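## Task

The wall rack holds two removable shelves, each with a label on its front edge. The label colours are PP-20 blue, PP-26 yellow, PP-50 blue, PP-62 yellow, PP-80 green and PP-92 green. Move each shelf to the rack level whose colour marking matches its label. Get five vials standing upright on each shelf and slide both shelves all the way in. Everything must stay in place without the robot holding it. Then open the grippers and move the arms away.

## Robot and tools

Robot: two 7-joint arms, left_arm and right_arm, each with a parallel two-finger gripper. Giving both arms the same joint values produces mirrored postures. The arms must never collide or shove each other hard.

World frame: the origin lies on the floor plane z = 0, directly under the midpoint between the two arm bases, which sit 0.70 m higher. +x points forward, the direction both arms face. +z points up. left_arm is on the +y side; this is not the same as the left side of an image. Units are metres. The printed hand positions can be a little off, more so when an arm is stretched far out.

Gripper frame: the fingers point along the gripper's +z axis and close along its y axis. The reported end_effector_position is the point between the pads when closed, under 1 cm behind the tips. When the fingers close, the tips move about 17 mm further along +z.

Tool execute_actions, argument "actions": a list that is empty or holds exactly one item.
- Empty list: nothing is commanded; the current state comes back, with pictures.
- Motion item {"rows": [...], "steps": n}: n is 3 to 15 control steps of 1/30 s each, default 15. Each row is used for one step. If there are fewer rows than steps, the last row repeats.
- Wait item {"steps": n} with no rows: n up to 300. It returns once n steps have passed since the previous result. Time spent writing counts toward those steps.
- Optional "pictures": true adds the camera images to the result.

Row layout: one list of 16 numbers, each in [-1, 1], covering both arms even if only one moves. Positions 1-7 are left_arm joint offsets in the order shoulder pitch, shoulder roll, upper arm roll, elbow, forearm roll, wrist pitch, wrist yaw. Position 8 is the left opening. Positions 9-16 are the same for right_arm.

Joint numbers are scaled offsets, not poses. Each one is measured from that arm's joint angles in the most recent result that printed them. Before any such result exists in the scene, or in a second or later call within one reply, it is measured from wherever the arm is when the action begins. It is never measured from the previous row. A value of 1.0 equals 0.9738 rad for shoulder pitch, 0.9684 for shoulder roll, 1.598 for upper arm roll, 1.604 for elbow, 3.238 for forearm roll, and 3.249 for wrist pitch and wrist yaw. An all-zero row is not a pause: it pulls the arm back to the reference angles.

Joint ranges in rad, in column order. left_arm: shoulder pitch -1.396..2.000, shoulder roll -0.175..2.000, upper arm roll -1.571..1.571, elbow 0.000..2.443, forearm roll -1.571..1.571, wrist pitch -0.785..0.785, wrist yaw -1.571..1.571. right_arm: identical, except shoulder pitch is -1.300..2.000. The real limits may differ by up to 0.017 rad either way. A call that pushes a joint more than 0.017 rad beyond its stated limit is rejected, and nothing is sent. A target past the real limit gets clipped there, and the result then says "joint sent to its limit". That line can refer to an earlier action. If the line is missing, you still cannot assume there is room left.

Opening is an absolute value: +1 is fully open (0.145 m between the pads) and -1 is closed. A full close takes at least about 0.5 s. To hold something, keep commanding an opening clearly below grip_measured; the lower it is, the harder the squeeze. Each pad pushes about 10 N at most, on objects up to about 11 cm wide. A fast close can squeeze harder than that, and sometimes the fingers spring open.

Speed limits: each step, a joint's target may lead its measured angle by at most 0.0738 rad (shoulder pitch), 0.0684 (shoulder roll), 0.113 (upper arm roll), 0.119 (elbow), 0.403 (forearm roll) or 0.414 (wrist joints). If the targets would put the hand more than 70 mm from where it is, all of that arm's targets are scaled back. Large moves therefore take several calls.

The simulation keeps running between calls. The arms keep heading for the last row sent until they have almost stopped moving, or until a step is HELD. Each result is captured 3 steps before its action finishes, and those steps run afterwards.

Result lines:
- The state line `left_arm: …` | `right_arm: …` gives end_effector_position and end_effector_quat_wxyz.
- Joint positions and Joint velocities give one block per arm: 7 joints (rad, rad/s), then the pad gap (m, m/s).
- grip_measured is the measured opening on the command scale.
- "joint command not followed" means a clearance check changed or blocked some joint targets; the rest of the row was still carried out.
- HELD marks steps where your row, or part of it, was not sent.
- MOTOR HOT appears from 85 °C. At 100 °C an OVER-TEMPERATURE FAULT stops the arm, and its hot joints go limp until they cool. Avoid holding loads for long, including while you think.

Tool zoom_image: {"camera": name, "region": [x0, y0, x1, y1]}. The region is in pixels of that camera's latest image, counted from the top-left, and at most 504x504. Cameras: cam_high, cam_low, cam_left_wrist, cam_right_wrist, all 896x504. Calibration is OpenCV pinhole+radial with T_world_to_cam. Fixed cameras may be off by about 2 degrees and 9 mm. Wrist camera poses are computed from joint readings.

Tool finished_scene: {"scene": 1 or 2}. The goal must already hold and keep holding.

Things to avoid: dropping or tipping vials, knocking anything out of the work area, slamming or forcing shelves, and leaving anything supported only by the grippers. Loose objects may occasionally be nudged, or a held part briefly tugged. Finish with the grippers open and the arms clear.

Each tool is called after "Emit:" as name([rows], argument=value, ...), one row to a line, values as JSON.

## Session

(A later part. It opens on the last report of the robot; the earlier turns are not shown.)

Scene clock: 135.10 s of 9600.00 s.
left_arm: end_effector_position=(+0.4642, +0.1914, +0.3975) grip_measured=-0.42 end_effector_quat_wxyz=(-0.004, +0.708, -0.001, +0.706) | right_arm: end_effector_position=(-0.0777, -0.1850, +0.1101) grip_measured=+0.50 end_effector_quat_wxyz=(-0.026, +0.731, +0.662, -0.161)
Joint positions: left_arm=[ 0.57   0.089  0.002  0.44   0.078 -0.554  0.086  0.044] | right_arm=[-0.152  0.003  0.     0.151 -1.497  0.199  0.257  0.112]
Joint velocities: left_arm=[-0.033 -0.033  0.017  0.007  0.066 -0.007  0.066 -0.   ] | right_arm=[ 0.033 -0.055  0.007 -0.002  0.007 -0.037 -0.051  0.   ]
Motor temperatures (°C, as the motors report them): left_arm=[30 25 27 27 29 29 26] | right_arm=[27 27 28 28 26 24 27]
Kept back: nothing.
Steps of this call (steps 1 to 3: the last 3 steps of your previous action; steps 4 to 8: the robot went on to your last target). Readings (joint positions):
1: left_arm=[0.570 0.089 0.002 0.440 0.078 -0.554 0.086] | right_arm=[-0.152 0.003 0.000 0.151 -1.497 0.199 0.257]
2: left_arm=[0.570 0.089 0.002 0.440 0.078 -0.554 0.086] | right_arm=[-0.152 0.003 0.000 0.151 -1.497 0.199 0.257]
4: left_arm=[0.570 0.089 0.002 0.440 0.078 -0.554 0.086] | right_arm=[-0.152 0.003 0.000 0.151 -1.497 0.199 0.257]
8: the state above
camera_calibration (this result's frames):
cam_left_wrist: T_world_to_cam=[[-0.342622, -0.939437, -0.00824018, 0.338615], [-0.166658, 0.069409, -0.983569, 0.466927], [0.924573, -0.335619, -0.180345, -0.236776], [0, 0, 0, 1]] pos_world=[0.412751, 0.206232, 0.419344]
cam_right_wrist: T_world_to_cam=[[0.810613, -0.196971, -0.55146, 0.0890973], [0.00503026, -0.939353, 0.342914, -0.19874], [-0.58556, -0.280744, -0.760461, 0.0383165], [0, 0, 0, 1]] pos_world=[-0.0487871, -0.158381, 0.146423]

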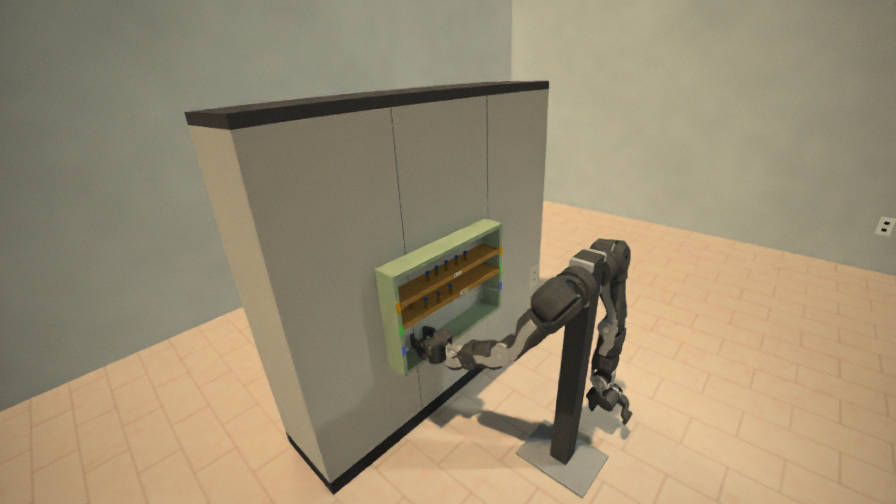

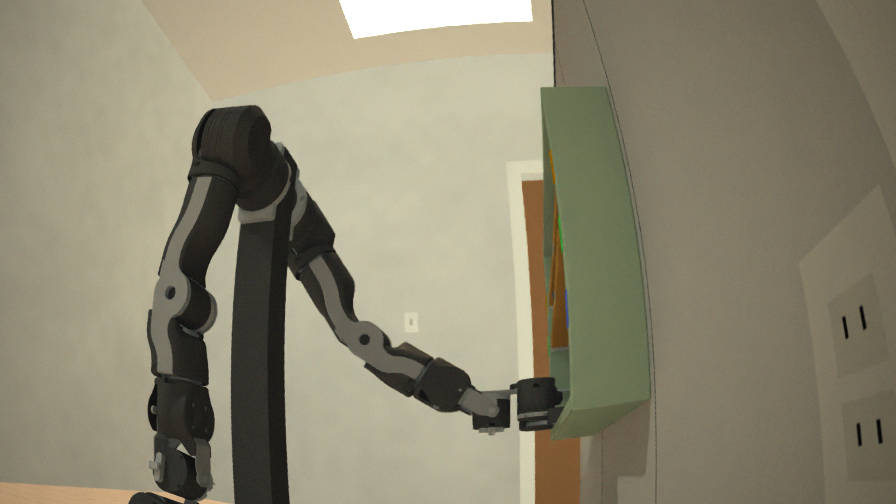

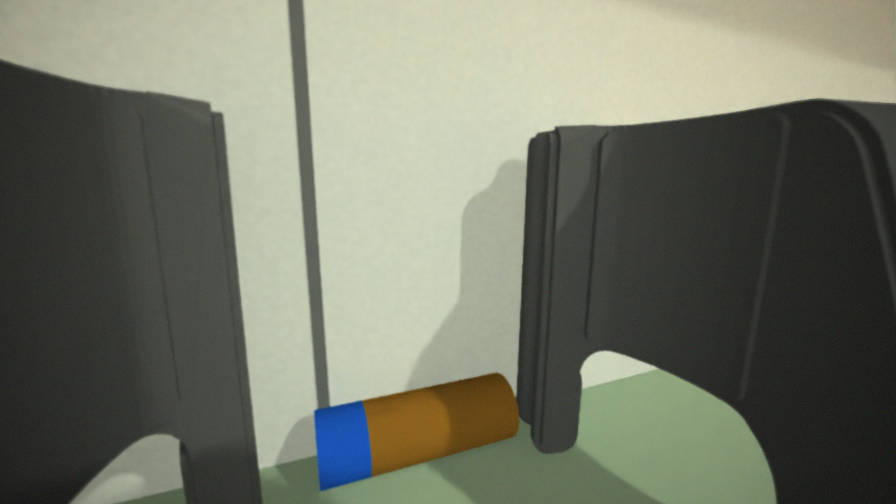

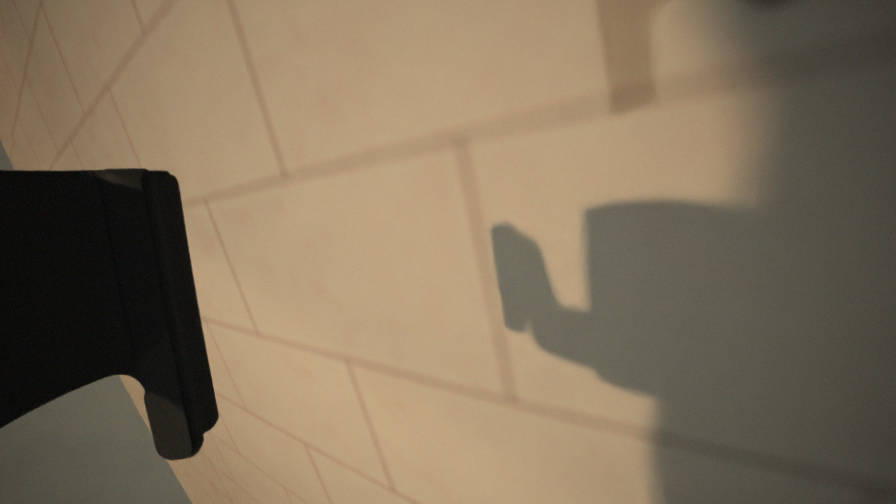

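Emit:
execute_actions([
  {"rows":[[0,0,0,0,0,0,0,-0.46,0,0,0,0,0,0,0,0.5],[0,0,0,0,0,0,0,-0.5,0,0,0,0,0,0,0,0.5],[0,0,0,0,0,0,0,-0.54,0,0,0,0,0,0,0,0.5],[0,0,0,0,0,0,0,-0.58,0,0,0,0,0,0,0,0.5],[0,0,0,0,0,0,0,-0.63,0,0,0,0,0,0,0,0.5],[0,0,0,0,0,0,0,-0.7,0,0,0,0,0,0,0,0.5]],"steps":12},
])

Emit:
execute_actions([
  {"rows":[[-0.02,0,0,0.022,0,0,0,-0.7,0,0,0,0,0,0,0,0.5],[-0.05,0,0,0.055,0,0.005,0,-0.7,0,0,0,0,0,0,0,0.5],[-0.08,0,0,0.09,0,0.012,0,-0.7,0,0,0,0,0,0,0,0.5],[-0.11,0,0,0.13,0,0.02,0,-0.7,0,0,0,0,0,0,0,0.5],[-0.14,0,0,0.17,0,0.03,0,-0.7,0,0,0,0,0,0,0,0.5],[-0.17,0,0,0.21,0,0.04,0.02,-0.7,0,0,0,0,0,0,0,0.5],[-0.2,0.01,0,0.25,0,0.05,0.05,-0.7,0,0,0,0,0,0,0,0.5],[-0.215,0.03,0,0.28,-0.004,0.056,0.085,-0.7,0,0,0,0,0,0,0,0.5],[-0.215,0.05,0,0.293,-0.008,0.056,0.12,-0.7,0,0,0,0,0,0,0,0.5],[-0.215,0.075,0,0.293,-0.012,0.056,0.155,-0.7,0,0,0,0,0,0,0,0.5],[-0.215,0.1,0,0.293,-0.016,0.056,0.19,-0.7,0,0,0,0,0,0,0,0.5],[-0.215,0.125,0,0.293,-0.02,0.056,0.225,-0.7,0,0,0,0,0,0,0,0.5],[-0.215,0.145,0,0.293,-0.024,0.056,0.26,-0.7,0,0,0,0,0,0,0,0.5],[-0.215,0.16,0,0.293,-0.024,0.056,0.29,-0.7,0,0,0,0,0,0,0,0.5],[-0.215,0.16,0,0.293,-0.024,0.056,0.3,-0.7,0,0,0,0,0,0,0,0.5]]},
])

Emit:
execute_actions([
  {"steps":14},
])

Scene clock: 135.70 s of 9600.00 s.
left_arm: end_effector_position=(+0.4642, +0.1914, +0.3975) grip_measured=-0.58 end_effector_quat_wxyz=(-0.004, +0.708, -0.001, +0.706) | right_arm: end_effector_position=(-0.0777, -0.1850, +0.1101) grip_measured=+0.50 end_effector_quat_wxyz=(-0.026, +0.731, +0.662, -0.161)
Joint positions: left_arm=[ 0.57   0.089  0.002  0.44   0.078 -0.554  0.086  0.032] | right_arm=[-0.152  0.003  0.     0.151 -1.497  0.199  0.257  0.112]
Joint velocities: left_arm=[ 0.033 -0.055  0.002 -0.037 -0.022 -0.066  0.095 -0.   ] | right_arm=[ 0.011  0.011 -0.007  0.007  0.11   0.022  0.007  0.   ]
Motor temperatures (°C, as the motors report them): left_arm=[30 25 27 27 29 29 26] | right_arm=[27 27 28 28 26 24 27]
Steps of this call (steps 1 to 9: the robot went on to your last target; steps 10 to 18: the first 9 steps of this action). Readings (joint positions):
10: left_arm=[0.570 0.089 0.002 0.440 0.078 -0.554 0.086] | right_arm=[-0.152 0.003 0.000 0.151 -1.497 0.199 0.257]
11: left_arm=[0.570 0.089 0.002 0.440 0.078 -0.554 0.086] | right_arm=[-0.152 0.003 0.000 0.151 -1.497 0.199 0.257]
13: left_arm=[0.570 0.089 0.002 0.440 0.078 -0.554 0.086] | right_arm=[-0.152 0.003 0.000 0.151 -1.497 0.199 0.257]
17: left_arm=[0.570 0.089 0.002 0.440 0.078 -0.554 0.086] | right_arm=[-0.152 0.003 0.000 0.151 -1.497 0.199 0.257]
18: the state above

Scene clock: 136.20 s of 9600.00 s.
left_arm: end_effector_position=(+0.4182, +0.1371, +0.4316) grip_measured=-0.58 end_effector_quat_wxyz=(+0.139, +0.663, -0.276, +0.682) | right_arm: end_effector_position=(-0.0777, -0.1850, +0.1101) grip_measured=+0.50 end_effector_quat_wxyz=(-0.026, +0.731, +0.662, -0.161)
Joint positions: left_arm=[ 0.367  0.213  0.002  0.913  0.03  -0.38   0.677  0.032] | right_arm=[-0.152  0.003  0.     0.151 -1.497  0.199  0.257  0.112]
Joint velocities: left_arm=[-0.055  0.846  0.046  0.002 -0.33   0.051  2.601  0.   ] | right_arm=[-0.011 -0.011 -0.002 -0.002 -0.007 -0.037 -0.037 -0.   ]
Motor temperatures (°C, as the motors report them): left_arm=[30 25 27 27 29 29 26] | right_arm=[27 27 28 28 26 24 27]
Steps of this call (steps 1 to 3: the last 3 steps of your previous action; steps 4 to 15: the first 12 steps of this action, its rows measured from where the robot was after step 3). Readings (joint positions):
3: left_arm=[0.570 0.089 0.002 0.440 0.078 -0.554 0.086] | right_arm=[-0.152 0.003 0.000 0.151 -1.497 0.199 0.257]
4: left_arm=[0.557 0.089 0.002 0.467 0.078 -0.553 0.086] | right_arm=[-0.152 0.003 0.000 0.151 -1.497 0.199 0.257]
5: left_arm=[0.528 0.089 0.002 0.522 0.078 -0.546 0.086] | right_arm=[-0.152 0.003 0.000 0.151 -1.497 0.199 0.257]
7: left_arm=[0.463 0.089 0.002 0.638 0.078 -0.515 0.086] | right_arm=[-0.152 0.003 0.000 0.151 -1.497 0.199 0.257]
11: left_arm=[0.357 0.106 -0.000 0.882 0.072 -0.405 0.255] | right_arm=[-0.152 0.003 0.000 0.151 -1.497 0.199 0.257]
15: the state above

Scene clock: 136.67 s of 9600.00 s.
left_arm: end_effector_position=(+0.3728, +0.1068, +0.4118) grip_measured=-0.58 end_effector_quat_wxyz=(+0.245, +0.638, -0.413, +0.602) | right_arm: end_effector_position=(-0.0777, -0.1850, +0.1101) grip_measured=+0.50 end_effector_quat_wxyz=(-0.026, +0.731, +0.662, -0.161)
Joint positions: left_arm=[ 0.36   0.244  0.001  0.912  0.    -0.375  1.055  0.032] | right_arm=[-0.152  0.003  0.     0.151 -1.497  0.199  0.257  0.112]
Joint velocities: left_arm=[ 0.011  0.033  0.007 -0.012 -0.022  0.022  0.022 -0.   ] | right_arm=[-0.055 -0.077 -0.007  0.012  0.007 -0.051  0.095  0.   ]
Motor temperatures (°C, as the motors report them): left_arm=[30 25 27 27 29 29 26] | right_arm=[27 27 28 28 26 24 27]
Kept back: nothing.
Steps of this call (steps 1 to 3: the last 3 steps of your previous action; steps 4 to 14: the robot went on to your last target). Readings (joint positions):
1: left_arm=[0.364 0.237 0.004 0.913 0.017 -0.377 0.788] | right_arm=[-0.152 0.003 0.000 0.151 -1.497 0.199 0.257]
2: left_arm=[0.362 0.252 0.005 0.912 0.009 -0.376 0.894] | right_arm=[-0.152 0.003 0.000 0.151 -1.497 0.199 0.257]
4: left_arm=[0.360 0.250 0.005 0.912 0.001 -0.375 1.011] | right_arm=[-0.152 0.003 0.000 0.151 -1.497 0.199 0.257]
8: left_arm=[0.360 0.242 0.001 0.912 0.000 -0.375 1.053] | right_arm=[-0.152 0.003 0.000 0.151 -1.497 0.199 0.257]
14: the state above

Emit:
execute_actions([
  {"rows":[[0.03,0,0,-0.02,0,0,0,-0.7,0,0,0,0,0,0,0,0.5],[0.07,0,0,-0.053,0,0,0,-0.7,0,0,0,0,0,0,0,0.5],[0.115,0,0,-0.095,0,-0.005,0,-0.7,0,0,0,0,0,0,0,0.5],[0.16,0,0,-0.135,0,-0.01,0,-0.7,0,0,0,0,0,0,0,0.5],[0.205,0,0,-0.178,0,-0.015,0,-0.7,0,0,0,0,0,0,0,0.5],[0.25,0,0,-0.22,0,-0.02,0,-0.7,0,0,0,0,0,0,0,0.5],[0.295,0,0,-0.265,0,-0.025,0,-0.7,0,0,0,0,0,0,0,0.5],[0.34,0,0,-0.31,0,-0.03,0,-0.7,0,0,0,0,0,0,0,0.5],[0.375,0,0,-0.345,0,-0.03,0,-0.7,0,0,0,0,0,0,0,0.5],[0.398,0,0,-0.37,0,-0.03,0,-0.7,0,0,0,0,0,0,0,0.5],[0.398,0,0,-0.38,0,-0.03,0,-0.7,0,0,0,0,0,0,0,0.5],[0.398,0,0,-0.39,0,-0.03,0,-0.7,0,0,0,0,0,0,0,0.5],[0.398,0,0,-0.398,0,-0.03,0,-0.7,0,0,0,0,0,0,0,0.5],[0.398,0,0,-0.405,0,-0.03,0,-0.7,0,0,0,0,0,0,0,0.5],[0.398,0,0,-0.41,0,-0.03,0,-0.7,0,0,0,0,0,0,0,0.5]]},
])

Emit:
execute_actions([
  {"steps":12},
])

Emit:
execute_actions([
  {"rows":[[0,0,0,0,0,0,0,-0.64,0,0,0,0,0,0,0,0.5],[0,0,0,0,0,0,0,-0.61,0,0,0,0,0,0,0,0.5],[0,0,0,0,0,0,0,-0.59,0,0,0,0,0,0,0,0.5],[0,0,0,0,0,0,0,-0.575,0,0,0,0,0,0,0,0.5],[0,0,0,0,0,0,0,-0.565,0,0,0,0,0,0,0,0.5],[0,0,0,0,0,0,0,-0.555,0,0,0,0,0,0,0,0.5],[0,0,0,0,0,0,0,-0.54,0,0,0,0,0,0,0,0.5],[0,0,0,0,0,0,0,-0.5,0,0,0,0,0,0,0,0.5],[0,0,0,0,0,0,0,-0.42,0,0,0,0,0,0,0,0.5],[0,0,0,0,0,0,0,-0.42,0,0,0,0,0,0,0,0.5],[0,0,0,0,0,0,0,-0.42,0,0,0,0,0,0,0,0.5],[0,0,0,0.015,0,0,0,-0.42,0,0,0,0,0,0,0,0.5],[0,0,0,0.03,0,0,0,-0.42,0,0,0,0,0,0,0,0.5],[0,0,0,0.045,0,0,0,-0.42,0,0,0,0,0,0,0,0.5],[0,0,0,0.06,0,0,0,-0.42,0,0,0,0,0,0,0,0.5]]},
])

Emit:
execute_actions([
  {"steps":9},
])

Emit:
execute_actions([
  {"rows":[[-0.05,0,0,0.05,0,0,0,-0.42,0,0,0,0,0,0,0,0.5],[-0.11,0,0,0.105,0,0.01,0,-0.42,0,0,0,0,0,0,0,0.5],[-0.17,0,0,0.16,0,0.02,0,-0.42,0,0,0,0,0,0,0,0.5],[-0.24,0,0,0.215,0,0.03,0,-0.42,0,0,0,0,0,0,0,0.5],[-0.3,0,0,0.265,0,0.04,0,-0.42,0,0,0,0,0,0,0,0.5],[-0.37,0,0,0.32,0,0.05,0,-0.42,0,0,0,0,0,0,0,0.5],[-0.44,0,0,0.375,0,0.055,0,-0.42,0,0,0,0,0,0,0,0.5],[-0.51,0,0,0.43,0,0.06,0,-0.42,0,0,0,0,0,0,0,0.5],[-0.575,0,0,0.485,0,0.07,0,-0.42,0,0,0,0,0,0,0,0.5],[-0.64,0,0,0.53,0,0.07,0,-0.42,0,0,0,0,0,0,0,0.5],[-0.7,-0.06,0,0.57,0,0.07,-0.06,-0.42,0,0,0,0,0,0,0,0.5],[-0.76,-0.12,0,0.61,-0.01,0.07,-0.12,-0.42,0,0,0,0,0,0,0,0.5],[-0.81,-0.41,0,0.64,-0.04,0.075,-0.375,-0.42,0,0,0,0,0,0,0,0.5]]},
])

Emit:
execute_actions([
  {"steps":22},
], pictures=true)

Scene clock: 137.73 s of 9600.00 s.
left_arm: end_effector_position=(+0.4322, +0.1335, +0.4103) grip_measured=-0.58 end_effector_quat_wxyz=(+0.257, +0.683, -0.343, +0.591) | right_arm: end_effector_position=(-0.0777, -0.1850, +0.1101) grip_measured=+0.50 end_effector_quat_wxyz=(-0.026, +0.731, +0.662, -0.161)
Joint positions: left_arm=[ 0.754  0.245  0.001  0.295  0.002 -0.468  1.056  0.032] | right_arm=[-0.152  0.003  0.     0.151 -1.497  0.199  0.257  0.112]
Joint velocities: left_arm=[ 0.033 -0.077 -0.032 -0.398  0.007 -0.051 -0.022 -0.   ] | right_arm=[-0.011 -0.011 -0.007  0.012 -0.037 -0.066 -0.022  0.   ]
Motor temperatures (°C, as the motors report them): left_arm=[30 25 27 27 29 29 26] | right_arm=[27 27 28 28 26 24 27]
Steps of this call (steps 1 to 20: the robot went on to your last target; steps 21 to 32: the first 12 steps of this action). Readings (joint positions):
21: left_arm=[0.376 0.243 0.001 0.887 -0.000 -0.376 1.057] | right_arm=[-0.152 0.003 0.000 0.151 -1.497 0.199 0.257]
22: left_arm=[0.412 0.243 0.001 0.831 -0.002 -0.375 1.059] | right_arm=[-0.152 0.003 0.000 0.151 -1.497 0.199 0.257]
24: left_arm=[0.513 0.243 0.001 0.701 -0.003 -0.390 1.058] | right_arm=[-0.152 0.003 0.000 0.151 -1.497 0.199 0.257]
28: left_arm=[0.693 0.244 0.001 0.424 0.002 -0.450 1.056] | right_arm=[-0.152 0.003 0.000 0.151 -1.497 0.199 0.257]
32: the state above

Scene clock: 138.13 s of 9600.00 s.
left_arm: end_effector_position=(+0.4254, +0.1346, +0.3974) grip_measured=-0.58 end_effector_quat_wxyz=(+0.265, +0.695, -0.333, +0.579) | right_arm: end_effector_position=(-0.0777, -0.1850, +0.1101) grip_measured=+0.50 end_effector_quat_wxyz=(-0.026, +0.731, +0.662, -0.161)
Joint positions: left_arm=[ 0.747  0.245  0.002  0.255  0.004 -0.474  1.056  0.032] | right_arm=[-0.152  0.003  0.     0.151 -1.497  0.199  0.257  0.112]
Joint velocities: left_arm=[ 0.055 -0.055  0.012 -0.017 -0.007 -0.037 -0.051 -0.   ] | right_arm=[ 0.055  0.033 -0.007 -0.007  0.022 -0.007  0.007  0.   ]
Motor temperatures (°C, as the motors report them): left_arm=[30 25 27 27 29 29 26] | right_arm=[27 27 28 28 26 24 27]
Kept back: nothing.
Steps of this call (steps 1 to 3: the last 3 steps of your previous action; steps 4 to 12: the robot went on to your last target). Readings (joint positions):
1: left_arm=[0.753 0.245 0.001 0.279 0.002 -0.469 1.056] | right_arm=[-0.152 0.003 0.000 0.151 -1.497 0.199 0.257]
2: left_arm=[0.750 0.245 0.001 0.265 0.001 -0.469 1.056] | right_arm=[-0.152 0.003 0.000 0.151 -1.497 0.199 0.257]
4: left_arm=[0.747 0.245 0.002 0.255 0.006 -0.474 1.056] | right_arm=[-0.152 0.003 0.000 0.151 -1.497 0.199 0.257]
8: left_arm=[0.747 0.245 0.002 0.255 0.004 -0.474 1.056] | right_arm=[-0.152 0.003 0.000 0.151 -1.497 0.199 0.257]
12: the state above

Scene clock: 138.53 s of 9600.00 s.
left_arm: end_effector_position=(+0.4259, +0.1343, +0.3993) grip_measured=-0.42 end_effector_quat_wxyz=(+0.263, +0.693, -0.336, +0.581) | right_arm: end_effector_position=(-0.0777, -0.1850, +0.1101) grip_measured=+0.50 end_effector_quat_wxyz=(-0.026, +0.731, +0.662, -0.161)
Joint positions: left_arm=[ 0.743  0.245  0.002  0.269  0.003 -0.474  1.056  0.044] | right_arm=[-0.152  0.003  0.     0.151 -1.497  0.199  0.257  0.112]
Joint velocities: left_arm=[-0.099 -0.033 -0.017  0.437 -0.037 -0.051 -0.007 -0.   ] | right_arm=[-0.011 -0.055 -0.007 -0.007 -0.037 -0.037  0.037 -0.   ]
Motor temperatures (°C, as the motors report them): left_arm=[30 25 27 27 29 29 26] | right_arm=[27 27 28 28 26 24 27]
Steps of this call (steps 1 to 12: the first 12 steps of this action). Readings (joint positions):
1: left_arm=[0.747 0.245 0.002 0.255 0.004 -0.474 1.056] | right_arm=[-0.152 0.003 0.000 0.151 -1.497 0.199 0.257]
2: left_arm=[0.747 0.245 0.002 0.255 0.004 -0.474 1.056] | right_arm=[-0.152 0.003 0.000 0.151 -1.497 0.199 0.257]
4: left_arm=[0.747 0.245 0.002 0.255 0.004 -0.474 1.056] | right_arm=[-0.152 0.003 0.000 0.151 -1.497 0.199 0.257]
8: left_arm=[0.747 0.245 0.002 0.255 0.004 -0.474 1.056] | right_arm=[-0.152 0.003 0.000 0.151 -1.497 0.199 0.257]
12: the state above

Scene clock: 138.83 s of 9600.00 s.
left_arm: end_effector_position=(+0.4363, +0.1316, +0.4229) grip_measured=-0.42 end_effector_quat_wxyz=(+0.248, +0.667, -0.356, +0.606) | right_arm: end_effector_position=(-0.0777, -0.1850, +0.1101) grip_measured=+0.50 end_effector_quat_wxyz=(-0.026, +0.731, +0.662, -0.161)
Joint positions: left_arm=[ 0.746  0.244  0.002  0.353  0.004 -0.473  1.056  0.044] | right_arm=[-0.152  0.003  0.     0.151 -1.497  0.199  0.257  0.112]
Joint velocities: left_arm=[-0.033 -0.055  0.007 -0.007 -0.081  0.022  0.066 -0.   ] | right_arm=[ 0.077 -0.011  0.007 -0.007 -0.022  0.022 -0.007 -0.   ]
Motor temperatures (°C, as the motors report them): left_arm=[30 25 27 27 29 29 26] | right_arm=[27 27 28 28 26 24 27]
Kept back: nothing.
Steps of this call (steps 1 to 3: the last 3 steps of your previous action; steps 4 to 9: the robot went on to your last target). Readings (joint positions):
1: left_arm=[0.741 0.245 0.002 0.292 0.002 -0.473 1.056] | right_arm=[-0.152 0.003 0.000 0.151 -1.497 0.199 0.257]
2: left_arm=[0.741 0.245 0.002 0.318 0.001 -0.473 1.056] | right_arm=[-0.152 0.003 0.000 0.151 -1.497 0.199 0.257]
4: left_arm=[0.751 0.244 0.002 0.355 0.004 -0.473 1.056] | right_arm=[-0.152 0.003 0.000 0.151 -1.497 0.199 0.257]
8: left_arm=[0.747 0.244 0.002 0.354 0.005 -0.473 1.056] | right_arm=[-0.152 0.003 0.000 0.151 -1.497 0.199 0.257]
9: the state above

Scene clock: 139.23 s of 9600.00 s.
left_arm: end_effector_position=(+0.3221, +0.0827, +0.4088) grip_measured=-0.42 end_effector_quat_wxyz=(+0.226, +0.667, -0.340, +0.623) | right_arm: end_effector_position=(-0.0777, -0.1850, +0.1101) grip_measured=+0.50 end_effector_quat_wxyz=(-0.026, +0.731, +0.662, -0.161)
Joint positions: left_arm=[ 0.008  0.164  0.013  1.319 -0.01  -0.253  0.838  0.044] | right_arm=[-0.152  0.003  0.     0.151 -1.497  0.199  0.257  0.112]
Joint velocities: left_arm=[-1.571 -1.681 -0.247  1.438 -0.183 -0.051 -3.172  0.   ] | right_arm=[-0.033 -0.055 -0.007 -0.007  0.037 -0.037  0.007  0.   ]
Motor temperatures (°C, as the motors report them): left_arm=[30 25 27 27 29 29 26] | right_arm=[27 27 28 28 26 24 27]
Steps of this call (steps 1 to 12: the first 12 steps of this action). Readings (joint positions):
1: left_arm=[0.711 0.246 0.002 0.421 0.004 -0.472 1.054] | right_arm=[-0.152 0.003 0.000 0.151 -1.497 0.199 0.257]
2: left_arm=[0.654 0.246 0.002 0.521 0.007 -0.461 1.053] | right_arm=[-0.152 0.003 0.000 0.151 -1.497 0.199 0.257]
4: left_arm=[0.525 0.246 0.002 0.692 0.008 -0.413 1.051] | right_arm=[-0.152 0.003 0.000 0.151 -1.497 0.199 0.257]
8: left_arm=[0.248 0.244 0.002 1.027 0.001 -0.305 1.055] | right_arm=[-0.152 0.003 0.000 0.151 -1.497 0.199 0.257]
12: the state above

Scene clock: 139.97 s of 9600.00 s.
left_arm: end_effector_position=(+0.3625, +0.1360, +0.4284) grip_measured=-0.42 end_effector_quat_wxyz=(-0.037, +0.707, +0.059, +0.703) | right_arm: end_effector_position=(-0.0777, -0.1850, +0.1101) grip_measured=+0.50 end_effector_quat_wxyz=(-0.026, +0.731, +0.662, -0.161)
Joint positions: left_arm=[-0.044 -0.153  0.001  1.38  -0.125 -0.23  -0.157  0.044] | right_arm=[-0.152  0.003  0.     0.151 -1.497  0.199  0.257  0.112]
Joint velocities: left_arm=[-0.033 -0.099 -0.002  0.007  0.051  0.007  0.022  0.   ] | right_arm=[-0.055 -0.055  0.007  0.002  0.051 -0.051 -0.022  0.   ]
Motor temperatures (°C, as the motors report them): left_arm=[30 25 27 27 29 29 26] | right_arm=[27 27 28 28 26 24 27]
Kept back: nothing.
Steps of this call (steps 1 to 3: the last 3 steps of your previous action; steps 4 to 22: the robot went on to your last target). Readings (joint positions):
1: left_arm=[-0.047 0.096 0.005 1.371 -0.060 -0.244 0.670] | right_arm=[-0.152 0.003 0.000 0.151 -1.497 0.199 0.257]
2: left_arm=[-0.068 0.024 -0.002 1.378 -0.093 -0.239 0.492] | right_arm=[-0.152 0.003 0.000 0.151 -1.497 0.199 0.257]
4: left_arm=[-0.050 -0.108 -0.001 1.371 -0.118 -0.230 0.127] | right_arm=[-0.152 0.003 0.000 0.151 -1.497 0.199 0.257]
8: left_arm=[-0.038 -0.153 -0.001 1.385 -0.125 -0.233 -0.131] | right_arm=[-0.152 0.003 0.000 0.151 -1.497 0.199 0.257]
22: the state above
camera_calibration (this result's frames):
cam_left_wrist: T_world_to_cam=[[-0.216203, -0.975886, 0.030045, 0.194657], [-0.173387, 0.00809305, -0.98482, 0.495537], [0.960829, -0.21813, -0.170956, -0.1889], [0, 0, 0, 1]] pos_world=[0.309506, 0.144747, 0.449873]
cam_right_wrist: T_world_to_cam=[[0.810613, -0.196971, -0.55146, 0.0890973], [0.00503026, -0.939353, 0.342914, -0.19874], [-0.58556, -0.280744, -0.760461, 0.0383165], [0, 0, 0, 1]] pos_world=[-0.0487871, -0.158381, 0.146423]

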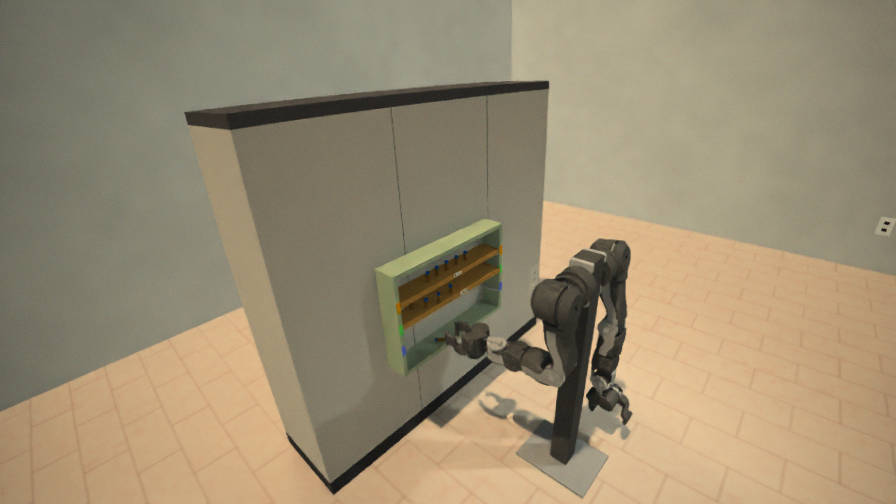

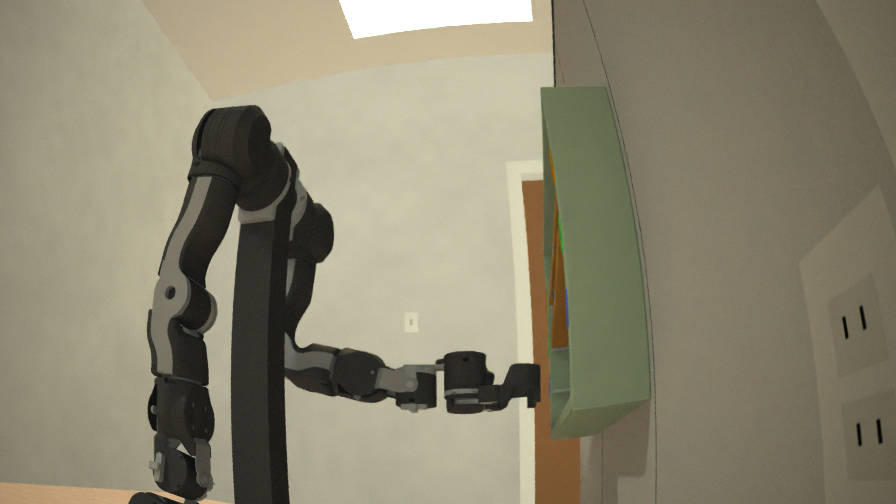

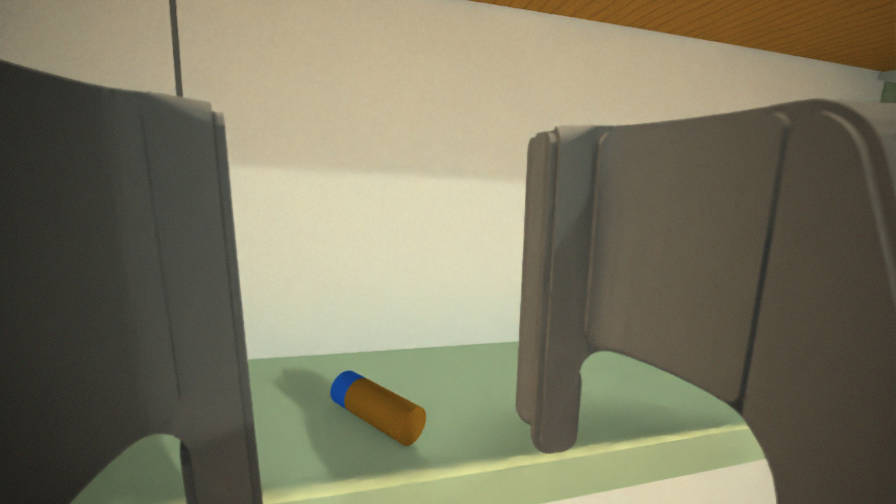

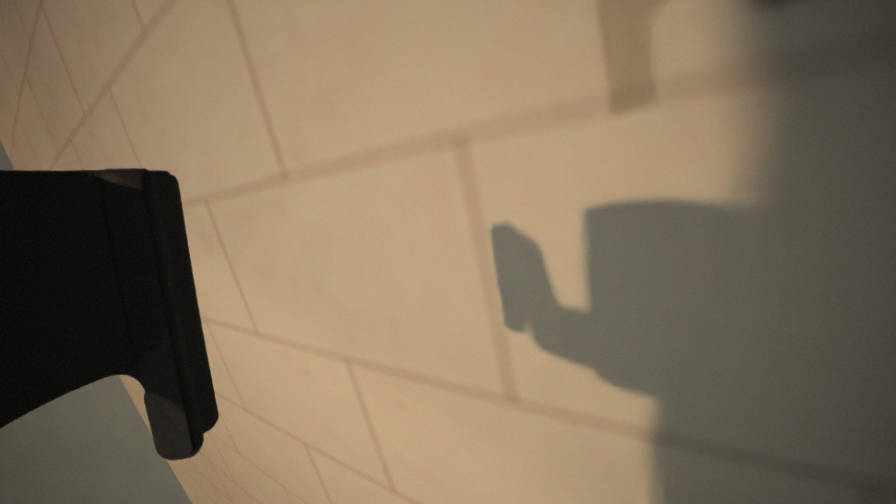

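Emit:
execute_actions([
  {"rows":[[0.04,-0.017,-0.02,-0.028,0,0,-0.03,-0.42,0,0,0,0,0,0,0,0.5],[0.09,-0.017,-0.04,-0.062,0,-0.006,-0.06,-0.42,0,0,0,0,0,0,0,0.5],[0.14,-0.017,-0.063,-0.098,0.012,-0.012,-0.09,-0.42,0,0,0,0,0,0,0,0.5],[0.19,-0.017,-0.063,-0.135,0.012,-0.018,-0.12,-0.42,0,0,0,0,0,0,0,0.5],[0.24,-0.017,-0.063,-0.175,0.012,-0.025,-0.137,-0.42,0,0,0,0,0,0,0,0.5],[0.29,-0.017,-0.063,-0.22,0.012,-0.033,-0.137,-0.42,0,0,0,0,0,0,0,0.5],[0.34,-0.017,-0.063,-0.265,0.012,-0.042,-0.137,-0.42,0,0,0,0,0,0,0,0.5],[0.39,-0.017,-0.063,-0.315,0.012,-0.05,-0.137,-0.42,0,0,0,0,0,0,0,0.5],[0.435,-0.017,-0.063,-0.36,0.012,-0.058,-0.137,-0.42,0,0,0,0,0,0,0,0.5],[0.47,-0.017,-0.063,-0.395,0.012,-0.065,-0.137,-0.42,0,0,0,0,0,0,0,0.5],[0.49,-0.017,-0.063,-0.418,0.012,-0.07,-0.137,-0.42,0,0,0,0,0,0,0,0.5],[0.5,-0.017,-0.063,-0.43,0.012,-0.07,-0.137,-0.42,0,0,0,0,0,0,0,0.5]]},
])

Emit:
execute_actions([
  {"steps":10},
])

Scene clock: 140.63 s of 9600.00 s.
left_arm: end_effector_position=(+0.4372, +0.1383, +0.4150) grip_measured=-0.42 end_effector_quat_wxyz=(-0.126, +0.689, +0.154, +0.697) | right_arm: end_effector_position=(-0.0777, -0.1850, +0.1101) grip_measured=+0.50 end_effector_quat_wxyz=(-0.026, +0.731, +0.662, -0.161)
Joint positions: left_arm=[ 0.444 -0.17  -0.098  0.695 -0.085 -0.439 -0.595  0.044] | right_arm=[-0.152  0.003  0.     0.151 -1.497  0.199  0.257  0.112]
Joint velocities: left_arm=[ 0.231 -0.033  0.012 -0.31  -0.051 -0.212 -0.007  0.   ] | right_arm=[-0.011 -0.011 -0.002 -0.002 -0.022 -0.037  0.022 -0.   ]
Motor temperatures (°C, as the motors report them): left_arm=[30 25 27 27 29 29 26] | right_arm=[27 27 28 28 26 24 27]
Steps of this call (steps 1 to 8: the robot went on to your last target; steps 9 to 20: the first 12 steps of this action). Readings (joint positions):
9: left_arm=[-0.023 -0.155 -0.013 1.349 -0.124 -0.233 -0.201] | right_arm=[-0.152 0.003 0.000 0.151 -1.497 0.199 0.257]
10: left_arm=[0.026 -0.158 -0.048 1.284 -0.123 -0.236 -0.270] | right_arm=[-0.152 0.003 0.000 0.151 -1.497 0.199 0.257]
12: left_arm=[0.141 -0.174 -0.116 1.169 -0.099 -0.262 -0.426] | right_arm=[-0.152 0.003 0.000 0.151 -1.497 0.199 0.257]
16: left_arm=[0.338 -0.164 -0.098 0.887 -0.088 -0.360 -0.585] | right_arm=[-0.152 0.003 0.000 0.151 -1.497 0.199 0.257]
20: the state above

Scene clock: 140.97 s of 9600.00 s.
left_arm: end_effector_position=(+0.4372, +0.1385, +0.4167) grip_measured=-0.42 end_effector_quat_wxyz=(-0.125, +0.684, +0.156, +0.702) | right_arm: end_effector_position=(-0.0777, -0.1850, +0.1101) grip_measured=+0.50 end_effector_quat_wxyz=(-0.026, +0.731, +0.662, -0.161)
Joint positions: left_arm=[ 0.445 -0.17  -0.098  0.693 -0.086 -0.454 -0.596  0.044] | right_arm=[-0.152  0.003  0.     0.151 -1.497  0.199  0.257  0.112]
Joint velocities: left_arm=[-0.033  0.033 -0.002  0.007 -0.037  0.037 -0.022 -0.   ] | right_arm=[ 0.033 -0.011  0.012 -0.002 -0.007  0.007 -0.022 -0.   ]
Motor temperatures (°C, as the motors report them): left_arm=[30 25 27 27 29 29 26] | right_arm=[27 27 28 28 26 24 27]
Kept back: nothing.
Steps of this call (steps 1 to 3: the last 3 steps of your previous action; steps 4 to 10: the robot went on to your last target). Readings (joint positions):
1: left_arm=[0.447 -0.170 -0.098 0.693 -0.085 -0.447 -0.595] | right_arm=[-0.152 0.003 0.000 0.151 -1.497 0.199 0.257]
2: left_arm=[0.446 -0.170 -0.098 0.693 -0.086 -0.450 -0.596] | right_arm=[-0.152 0.003 0.000 0.151 -1.497 0.199 0.257]
4: left_arm=[0.445 -0.170 -0.098 0.693 -0.086 -0.453 -0.596] | right_arm=[-0.152 0.003 0.000 0.151 -1.497 0.199 0.257]
8: left_arm=[0.445 -0.170 -0.098 0.693 -0.086 -0.454 -0.596] | right_arm=[-0.152 0.003 0.000 0.151 -1.497 0.199 0.257]
10: the state above

Emit:
execute_actions([
  {"rows":[[-0.006,0,0,0,0,0,0,-0.42,0,0,0,0,0,0,0,0.5],[-0.013,0,0,0,0,0,0,-0.42,0,0,0,0,0,0,0,0.5],[-0.02,0,0,0,0,0,0,-0.42,0,0,0,0,0,0,0,0.5],[-0.027,0,0,0,0,0,0,-0.42,0,0,0,0,0,0,0,0.5],[-0.034,0,0,0,0,0,0,-0.42,0,0,0,0,0,0,0,0.5],[-0.04,0,0,0,0,0,0,-0.42,0,0,0,0,0,0,0,0.5],[-0.046,0,0,0,0,0,0,-0.42,0,0,0,0,0,0,0,0.5]]},
], pictures=true)

Scene clock: 141.47 s of 9600.00 s.
left_arm: end_effector_position=(+0.4236, +0.1385, +0.3966) grip_measured=-0.42 end_effector_quat_wxyz=(-0.128, +0.700, +0.153, +0.686) | right_arm: end_effector_position=(-0.0777, -0.1850, +0.1101) grip_measured=+0.50 end_effector_quat_wxyz=(-0.026, +0.731, +0.662, -0.161)
Joint positions: left_arm=[ 0.398 -0.17  -0.098  0.693 -0.086 -0.454 -0.596  0.044] | right_arm=[-0.152  0.003  0.     0.151 -1.497  0.199  0.257  0.112]
Joint velocities: left_arm=[-0.033 -0.055 -0.002 -0.002  0.051  0.022 -0.022 -0.   ] | right_arm=[ 0.099  0.011  0.002 -0.002 -0.022 -0.051  0.037 -0.   ]
Motor temperatures (°C, as the motors report them): left_arm=[30 25 27 27 29 29 26] | right_arm=[27 27 28 28 26 24 27]
Steps of this call (steps 1 to 3: the robot went on to your last target; steps 4 to 15: the first 12 steps of this action). Readings (joint positions):
4: left_arm=[0.444 -0.170 -0.098 0.693 -0.086 -0.454 -0.596] | right_arm=[-0.152 0.003 0.000 0.151 -1.497 0.199 0.257]
5: left_arm=[0.440 -0.170 -0.098 0.693 -0.086 -0.454 -0.596] | right_arm=[-0.152 0.003 0.000 0.151 -1.497 0.199 0.257]
7: left_arm=[0.422 -0.170 -0.098 0.693 -0.086 -0.454 -0.596] | right_arm=[-0.152 0.003 0.000 0.151 -1.497 0.199 0.257]
11: left_arm=[0.397 -0.170 -0.098 0.693 -0.086 -0.454 -0.596] | right_arm=[-0.152 0.003 0.000 0.151 -1.497 0.199 0.257]
15: the state above
camera_calibration (this result's frames):
cam_left_wrist: T_world_to_cam=[[0.0468396, -0.998253, 0.0360089, 0.100614], [-0.187455, -0.0441922, -0.981279, 0.486598], [0.981156, 0.0392126, -0.189197, -0.289485], [0, 0, 0, 1]] pos_world=[0.370533, 0.133294, 0.419096]
cam_right_wrist: T_world_to_cam=[[0.810613, -0.196971, -0.55146, 0.0890973], [0.00503026, -0.939353, 0.342914, -0.19874], [-0.58556, -0.280744, -0.760461, 0.0383165], [0, 0, 0, 1]] pos_world=[-0.0487871, -0.158381, 0.146423]

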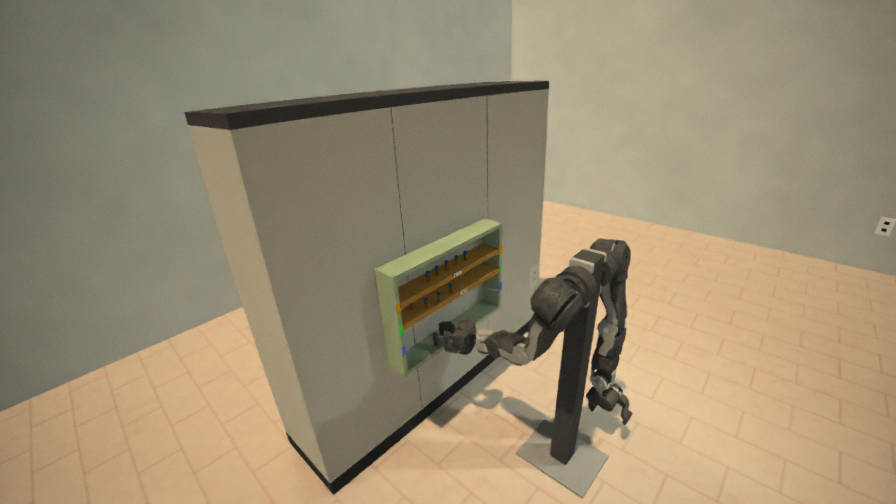

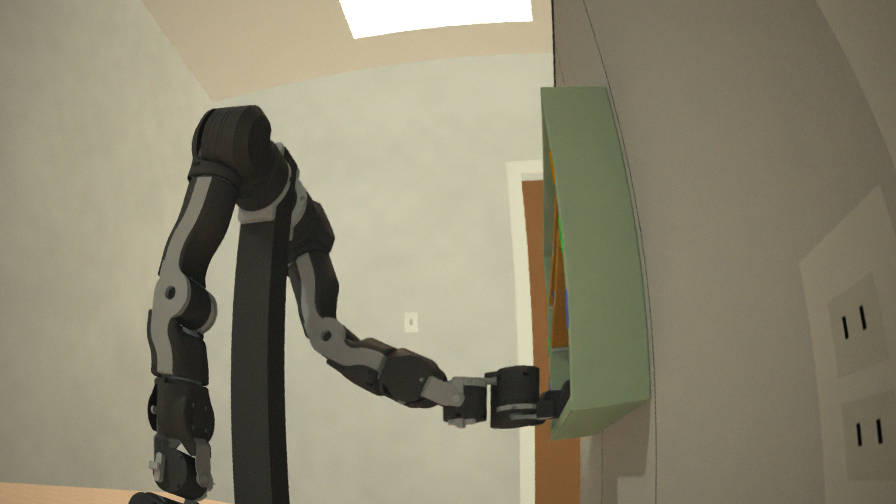

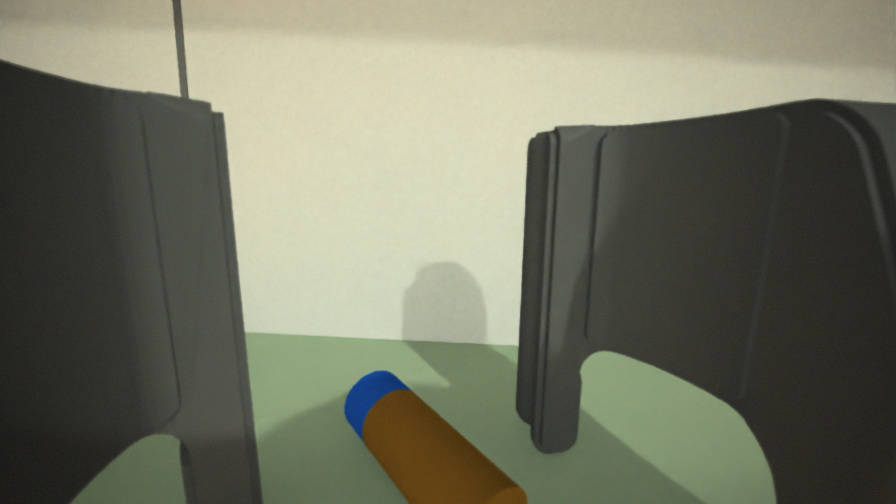

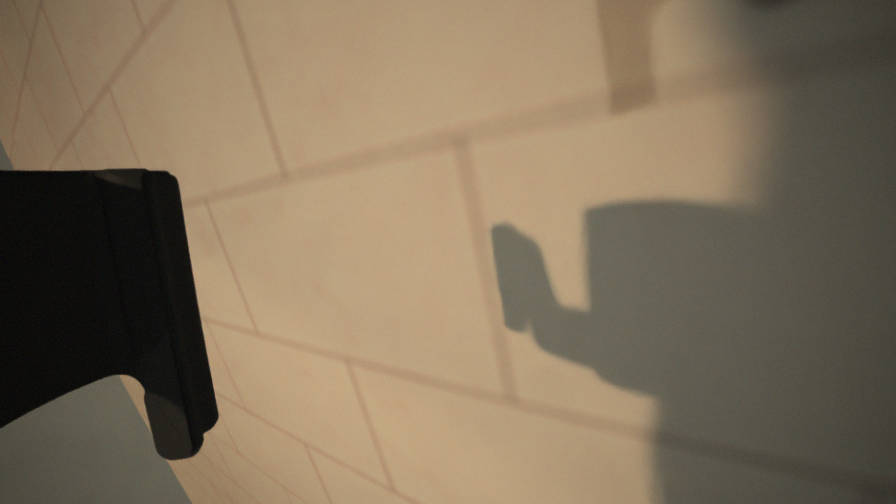

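Emit:
execute_actions([
  {"rows":[[0,0,0,0,0,0,0,-0.5,0,0,0,0,0,0,0,0.5],[0,0,0,0,0,0,0,-0.55,0,0,0,0,0,0,0,0.5],[0,0,0,0,0,0,0,-0.6,0,0,0,0,0,0,0,0.5],[0,0,0,0,0,0,0,-0.65,0,0,0,0,0,0,0,0.5],[0,0,0,0,0,0,0,-0.7,0,0,0,0,0,0,0,0.5],[0,0,0,0,0,0,0,-0.74,0,0,0,0,0,0,0,0.5],[0,0,0,0,0,0,0,-0.78,0,0,0,0,0,0,0,0.5],[0,0,0,0,0,0,0,-0.81,0,0,0,0,0,0,0,0.5],[0,0,0,0,0,0,0,-0.84,0,0,0,0,0,0,0,0.5],[0,0,0,0,0,0,0,-0.9,0,0,0,0,0,0,0,0.5],[0,0,0,0,0,0,0,-1,0,0,0,0,0,0,0,0.5]]},
])

Emit:
execute_actions([
  {"rows":[[0,0,0,0.02,0,0,0,-1,0,0,0,0,0,0,0,0.5],[-0.01,0.02,0.01,0.04,0,0,0.02,-1,0,0,0,0,0,0,0,0.5],[-0.03,0.045,0.015,0.06,0.005,0,0.045,-1,0,0,0,0,0,0,0,0.5],[-0.05,0.07,0.025,0.075,0.01,0,0.075,-1,0,0,0,0,0,0,0,0.5],[-0.07,0.1,0.035,0.09,0.015,0.005,0.105,-1,0,0,0,0,0,0,0,0.5],[-0.09,0.13,0.045,0.105,0.02,0.005,0.135,-1,0,0,0,0,0,0,0,0.5],[-0.105,0.155,0.055,0.116,0.024,0.009,0.16,-1,0,0,0,0,0,0,0,0.5],[-0.11,0.175,0.061,0.116,0.026,0.009,0.183,-1,0,0,0,0,0,0,0,0.5],[-0.11,0.175,0.061,0.116,0.026,0.009,0.183,-1,0,0,0,0,0,0,0,0.5],[-0.12,0.175,0.061,0.116,0.026,0.009,0.183,-1,0,0,0,0,0,0,0,0.5],[-0.128,0.175,0.061,0.116,0.026,0.009,0.183,-1,0,0,0,0,0,0,0,0.5]]},
])

Emit:
execute_actions([
  {"steps":12},
], pictures=true)

Scene clock: 142.67 s of 9600.00 s.
left_arm: end_effector_position=(+0.4236, +0.1385, +0.3966) grip_measured=-0.86 end_effector_quat_wxyz=(-0.128, +0.700, +0.153, +0.686) | right_arm: end_effector_position=(-0.0777, -0.1850, +0.1101) grip_measured=+0.50 end_effector_quat_wxyz=(-0.026, +0.731, +0.662, -0.161)
Joint positions: left_arm=[ 0.398 -0.17  -0.098  0.693 -0.086 -0.454 -0.596  0.01 ] | right_arm=[-0.152  0.003  0.     0.151 -1.497  0.199  0.257  0.112]
Joint velocities: left_arm=[-0.011  0.055  0.002 -0.002  0.037  0.037 -0.051 -0.   ] | right_arm=[ 0.033  0.011 -0.012 -0.012 -0.007 -0.007  0.051  0.   ]
Motor temperatures (°C, as the motors report them): left_arm=[30 25 27 27 29 29 26] | right_arm=[27 27 28 28 26 24 27]
Steps of this call (steps 1 to 3: the last 3 steps of your previous action; steps 4 to 15: the robot went on to your last target; steps 16 to 24: nothing new was sent; steps 25 to 36: the first 12 steps of this action). Readings (joint positions):
25: left_arm=[0.398 -0.170 -0.098 0.693 -0.086 -0.454 -0.596] | right_arm=[-0.152 0.003 0.000 0.151 -1.497 0.199 0.257]
26: left_arm=[0.398 -0.170 -0.098 0.693 -0.086 -0.454 -0.596] | right_arm=[-0.152 0.003 0.000 0.151 -1.497 0.199 0.257]
28: left_arm=[0.398 -0.170 -0.098 0.693 -0.086 -0.454 -0.596] | right_arm=[-0.152 0.003 0.000 0.151 -1.497 0.199 0.257]
32: left_arm=[0.398 -0.170 -0.098 0.693 -0.086 -0.454 -0.596] | right_arm=[-0.152 0.003 0.000 0.151 -1.497 0.199 0.257]
36: the state above

Scene clock: 143.17 s of 9600.00 s.
left_arm: end_effector_position=(+0.4213, +0.1511, +0.4000) grip_measured=-0.86 end_effector_quat_wxyz=(-0.001, +0.703, +0.005, +0.711) | right_arm: end_effector_position=(-0.0777, -0.1850, +0.1101) grip_measured=+0.50 end_effector_quat_wxyz=(-0.026, +0.731, +0.662, -0.161)
Joint positions: left_arm=[ 0.278 -0.009 -0.003  0.878 -0.003 -0.427 -0.015  0.01 ] | right_arm=[-0.152  0.003  0.     0.151 -1.497  0.199  0.257  0.112]
Joint velocities: left_arm=[ 0.011 -0.187 -0.105 -0.002  0.007  0.022  0.242 -0.   ] | right_arm=[ 0.011  0.055  0.007 -0.007  0.007 -0.037  0.037 -0.   ]
Motor temperatures (°C, as the motors report them): left_arm=[30 25 27 27 29 29 26] | right_arm=[27 27 28 28 26 24 27]
Steps of this call (steps 1 to 3: the last 3 steps of your previous action; steps 4 to 15: the first 12 steps of this action, its rows measured from where the robot was after step 3). Readings (joint positions):
3: left_arm=[0.398 -0.170 -0.098 0.693 -0.086 -0.454 -0.596] | right_arm=[-0.152 0.003 0.000 0.151 -1.497 0.199 0.257]
4: left_arm=[0.393 -0.170 -0.098 0.710 -0.085 -0.451 -0.596] | right_arm=[-0.152 0.003 0.000 0.151 -1.497 0.199 0.257]
5: left_arm=[0.384 -0.165 -0.091 0.745 -0.086 -0.451 -0.569] | right_arm=[-0.152 0.003 0.000 0.151 -1.497 0.199 0.257]
7: left_arm=[0.363 -0.117 -0.069 0.817 -0.072 -0.455 -0.442] | right_arm=[-0.152 0.003 0.000 0.151 -1.497 0.199 0.257]
11: left_arm=[0.280 0.014 0.004 0.874 -0.013 -0.431 -0.111] | right_arm=[-0.152 0.003 0.000 0.151 -1.497 0.199 0.257]
15: the state above

Scene clock: 143.57 s of 9600.00 s.
left_arm: end_effector_position=(+0.4201, +0.1539, +0.3981) grip_measured=-0.86 end_effector_quat_wxyz=(-0.002, +0.704, +0.001, +0.710) | right_arm: end_effector_position=(-0.0777, -0.1850, +0.1101) grip_measured=+0.50 end_effector_quat_wxyz=(-0.026, +0.731, +0.662, -0.161)
Joint positions: left_arm=[ 0.273 -0.001 -0.     0.878 -0.002 -0.427 -0.006  0.01 ] | right_arm=[-0.152  0.003  0.     0.151 -1.497  0.199  0.257  0.112]
Joint velocities: left_arm=[-0.099 -0.011 -0.002  0.012  0.081  0.007  0.007 -0.   ] | right_arm=[ 0.033  0.011 -0.012 -0.002  0.11  -0.007  0.051  0.   ]
Motor temperatures (°C, as the motors report them): left_arm=[30 25 27 27 29 29 26] | right_arm=[27 27 28 28 26 24 27]
Kept back: nothing.
Steps of this call (steps 1 to 3: the last 3 steps of your previous action; steps 4 to 12: the robot went on to your last target). Readings (joint positions):
1: left_arm=[0.275 -0.011 -0.005 0.878 -0.003 -0.427 -0.008] | right_arm=[-0.152 0.003 0.000 0.151 -1.497 0.199 0.257]
2: left_arm=[0.274 -0.007 -0.005 0.878 -0.003 -0.427 -0.006] | right_arm=[-0.152 0.003 0.000 0.151 -1.497 0.199 0.257]
4: left_arm=[0.273 0.003 -0.001 0.878 -0.003 -0.427 -0.006] | right_arm=[-0.152 0.003 0.000 0.151 -1.497 0.199 0.257]
8: left_arm=[0.273 -0.001 -0.000 0.878 -0.002 -0.427 -0.006] | right_arm=[-0.152 0.003 0.000 0.151 -1.497 0.199 0.257]
12: the state above
camera_calibration (this result's frames):
cam_left_wrist: T_world_to_cam=[[-0.342441, -0.93952, -0.00599389, 0.287292], [-0.155985, 0.0631427, -0.985739, 0.460128], [0.926501, -0.336622, -0.168173, -0.213973], [0, 0, 0, 1]] pos_world=[0.368399, 0.168835, 0.419304]
cam_right_wrist: T_world_to_cam=[[0.810613, -0.196971, -0.55146, 0.0890973], [0.00503026, -0.939353, 0.342914, -0.19874], [-0.58556, -0.280744, -0.760461, 0.0383165], [0, 0, 0, 1]] pos_world=[-0.0487871, -0.158381, 0.146423]

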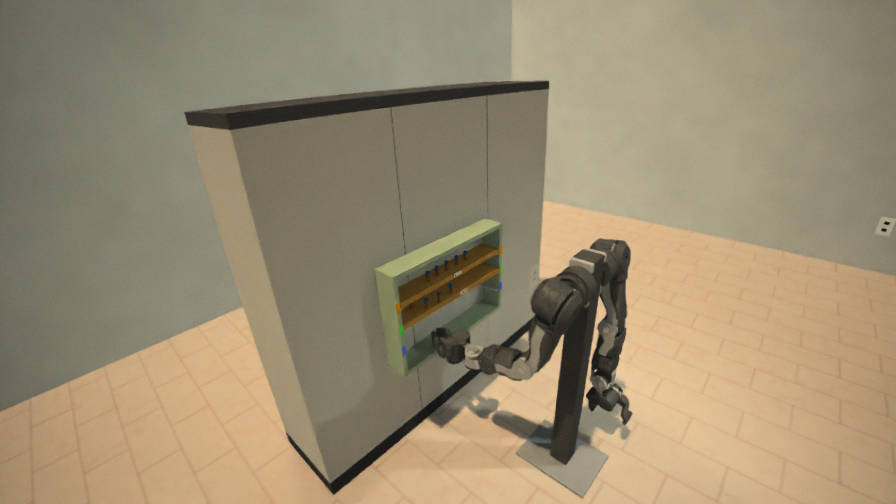

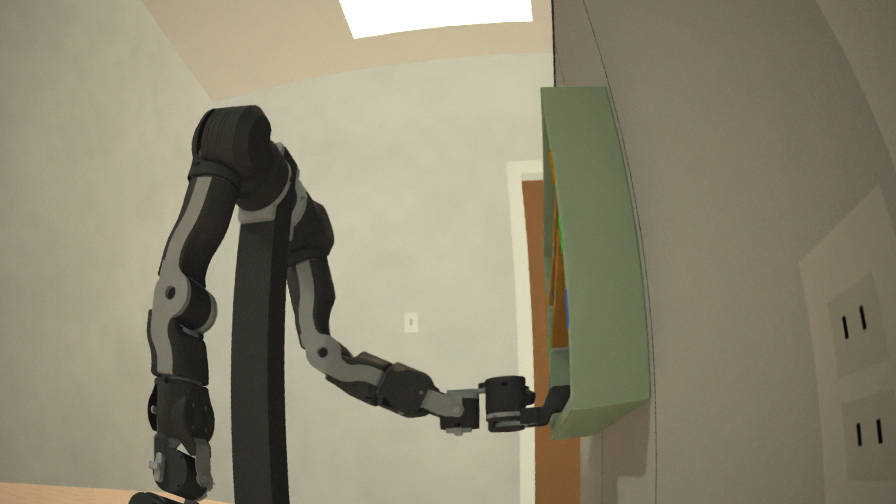

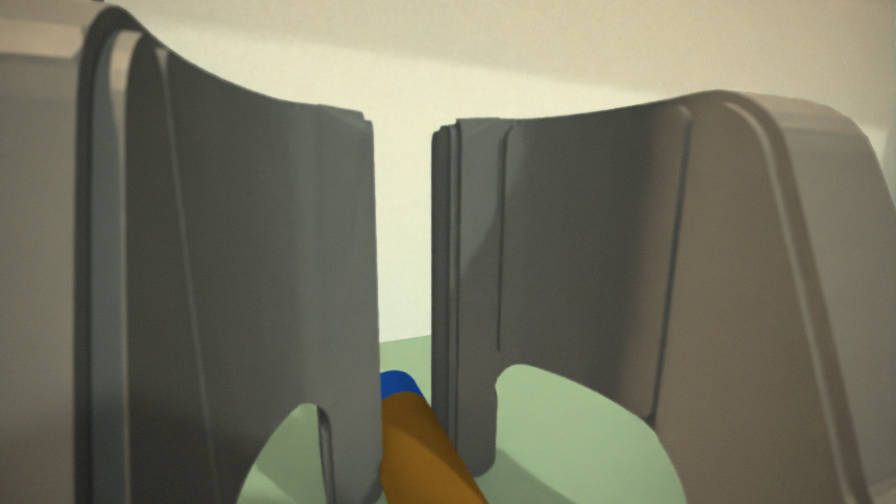

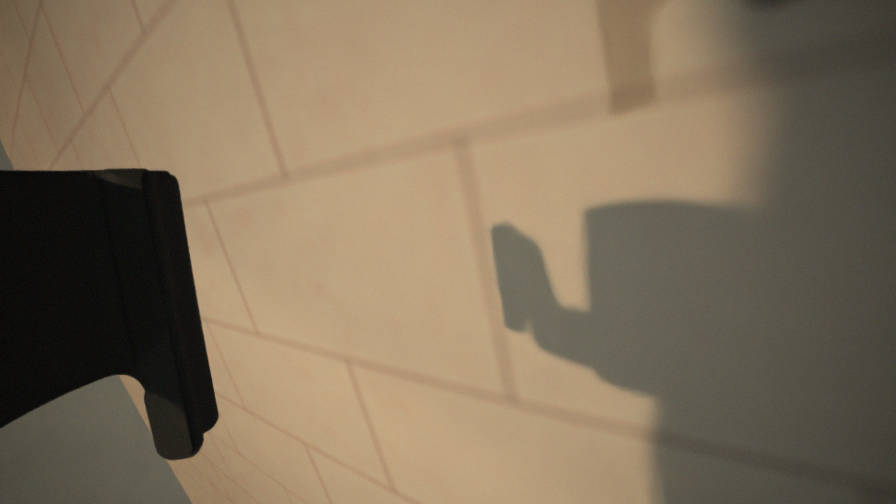

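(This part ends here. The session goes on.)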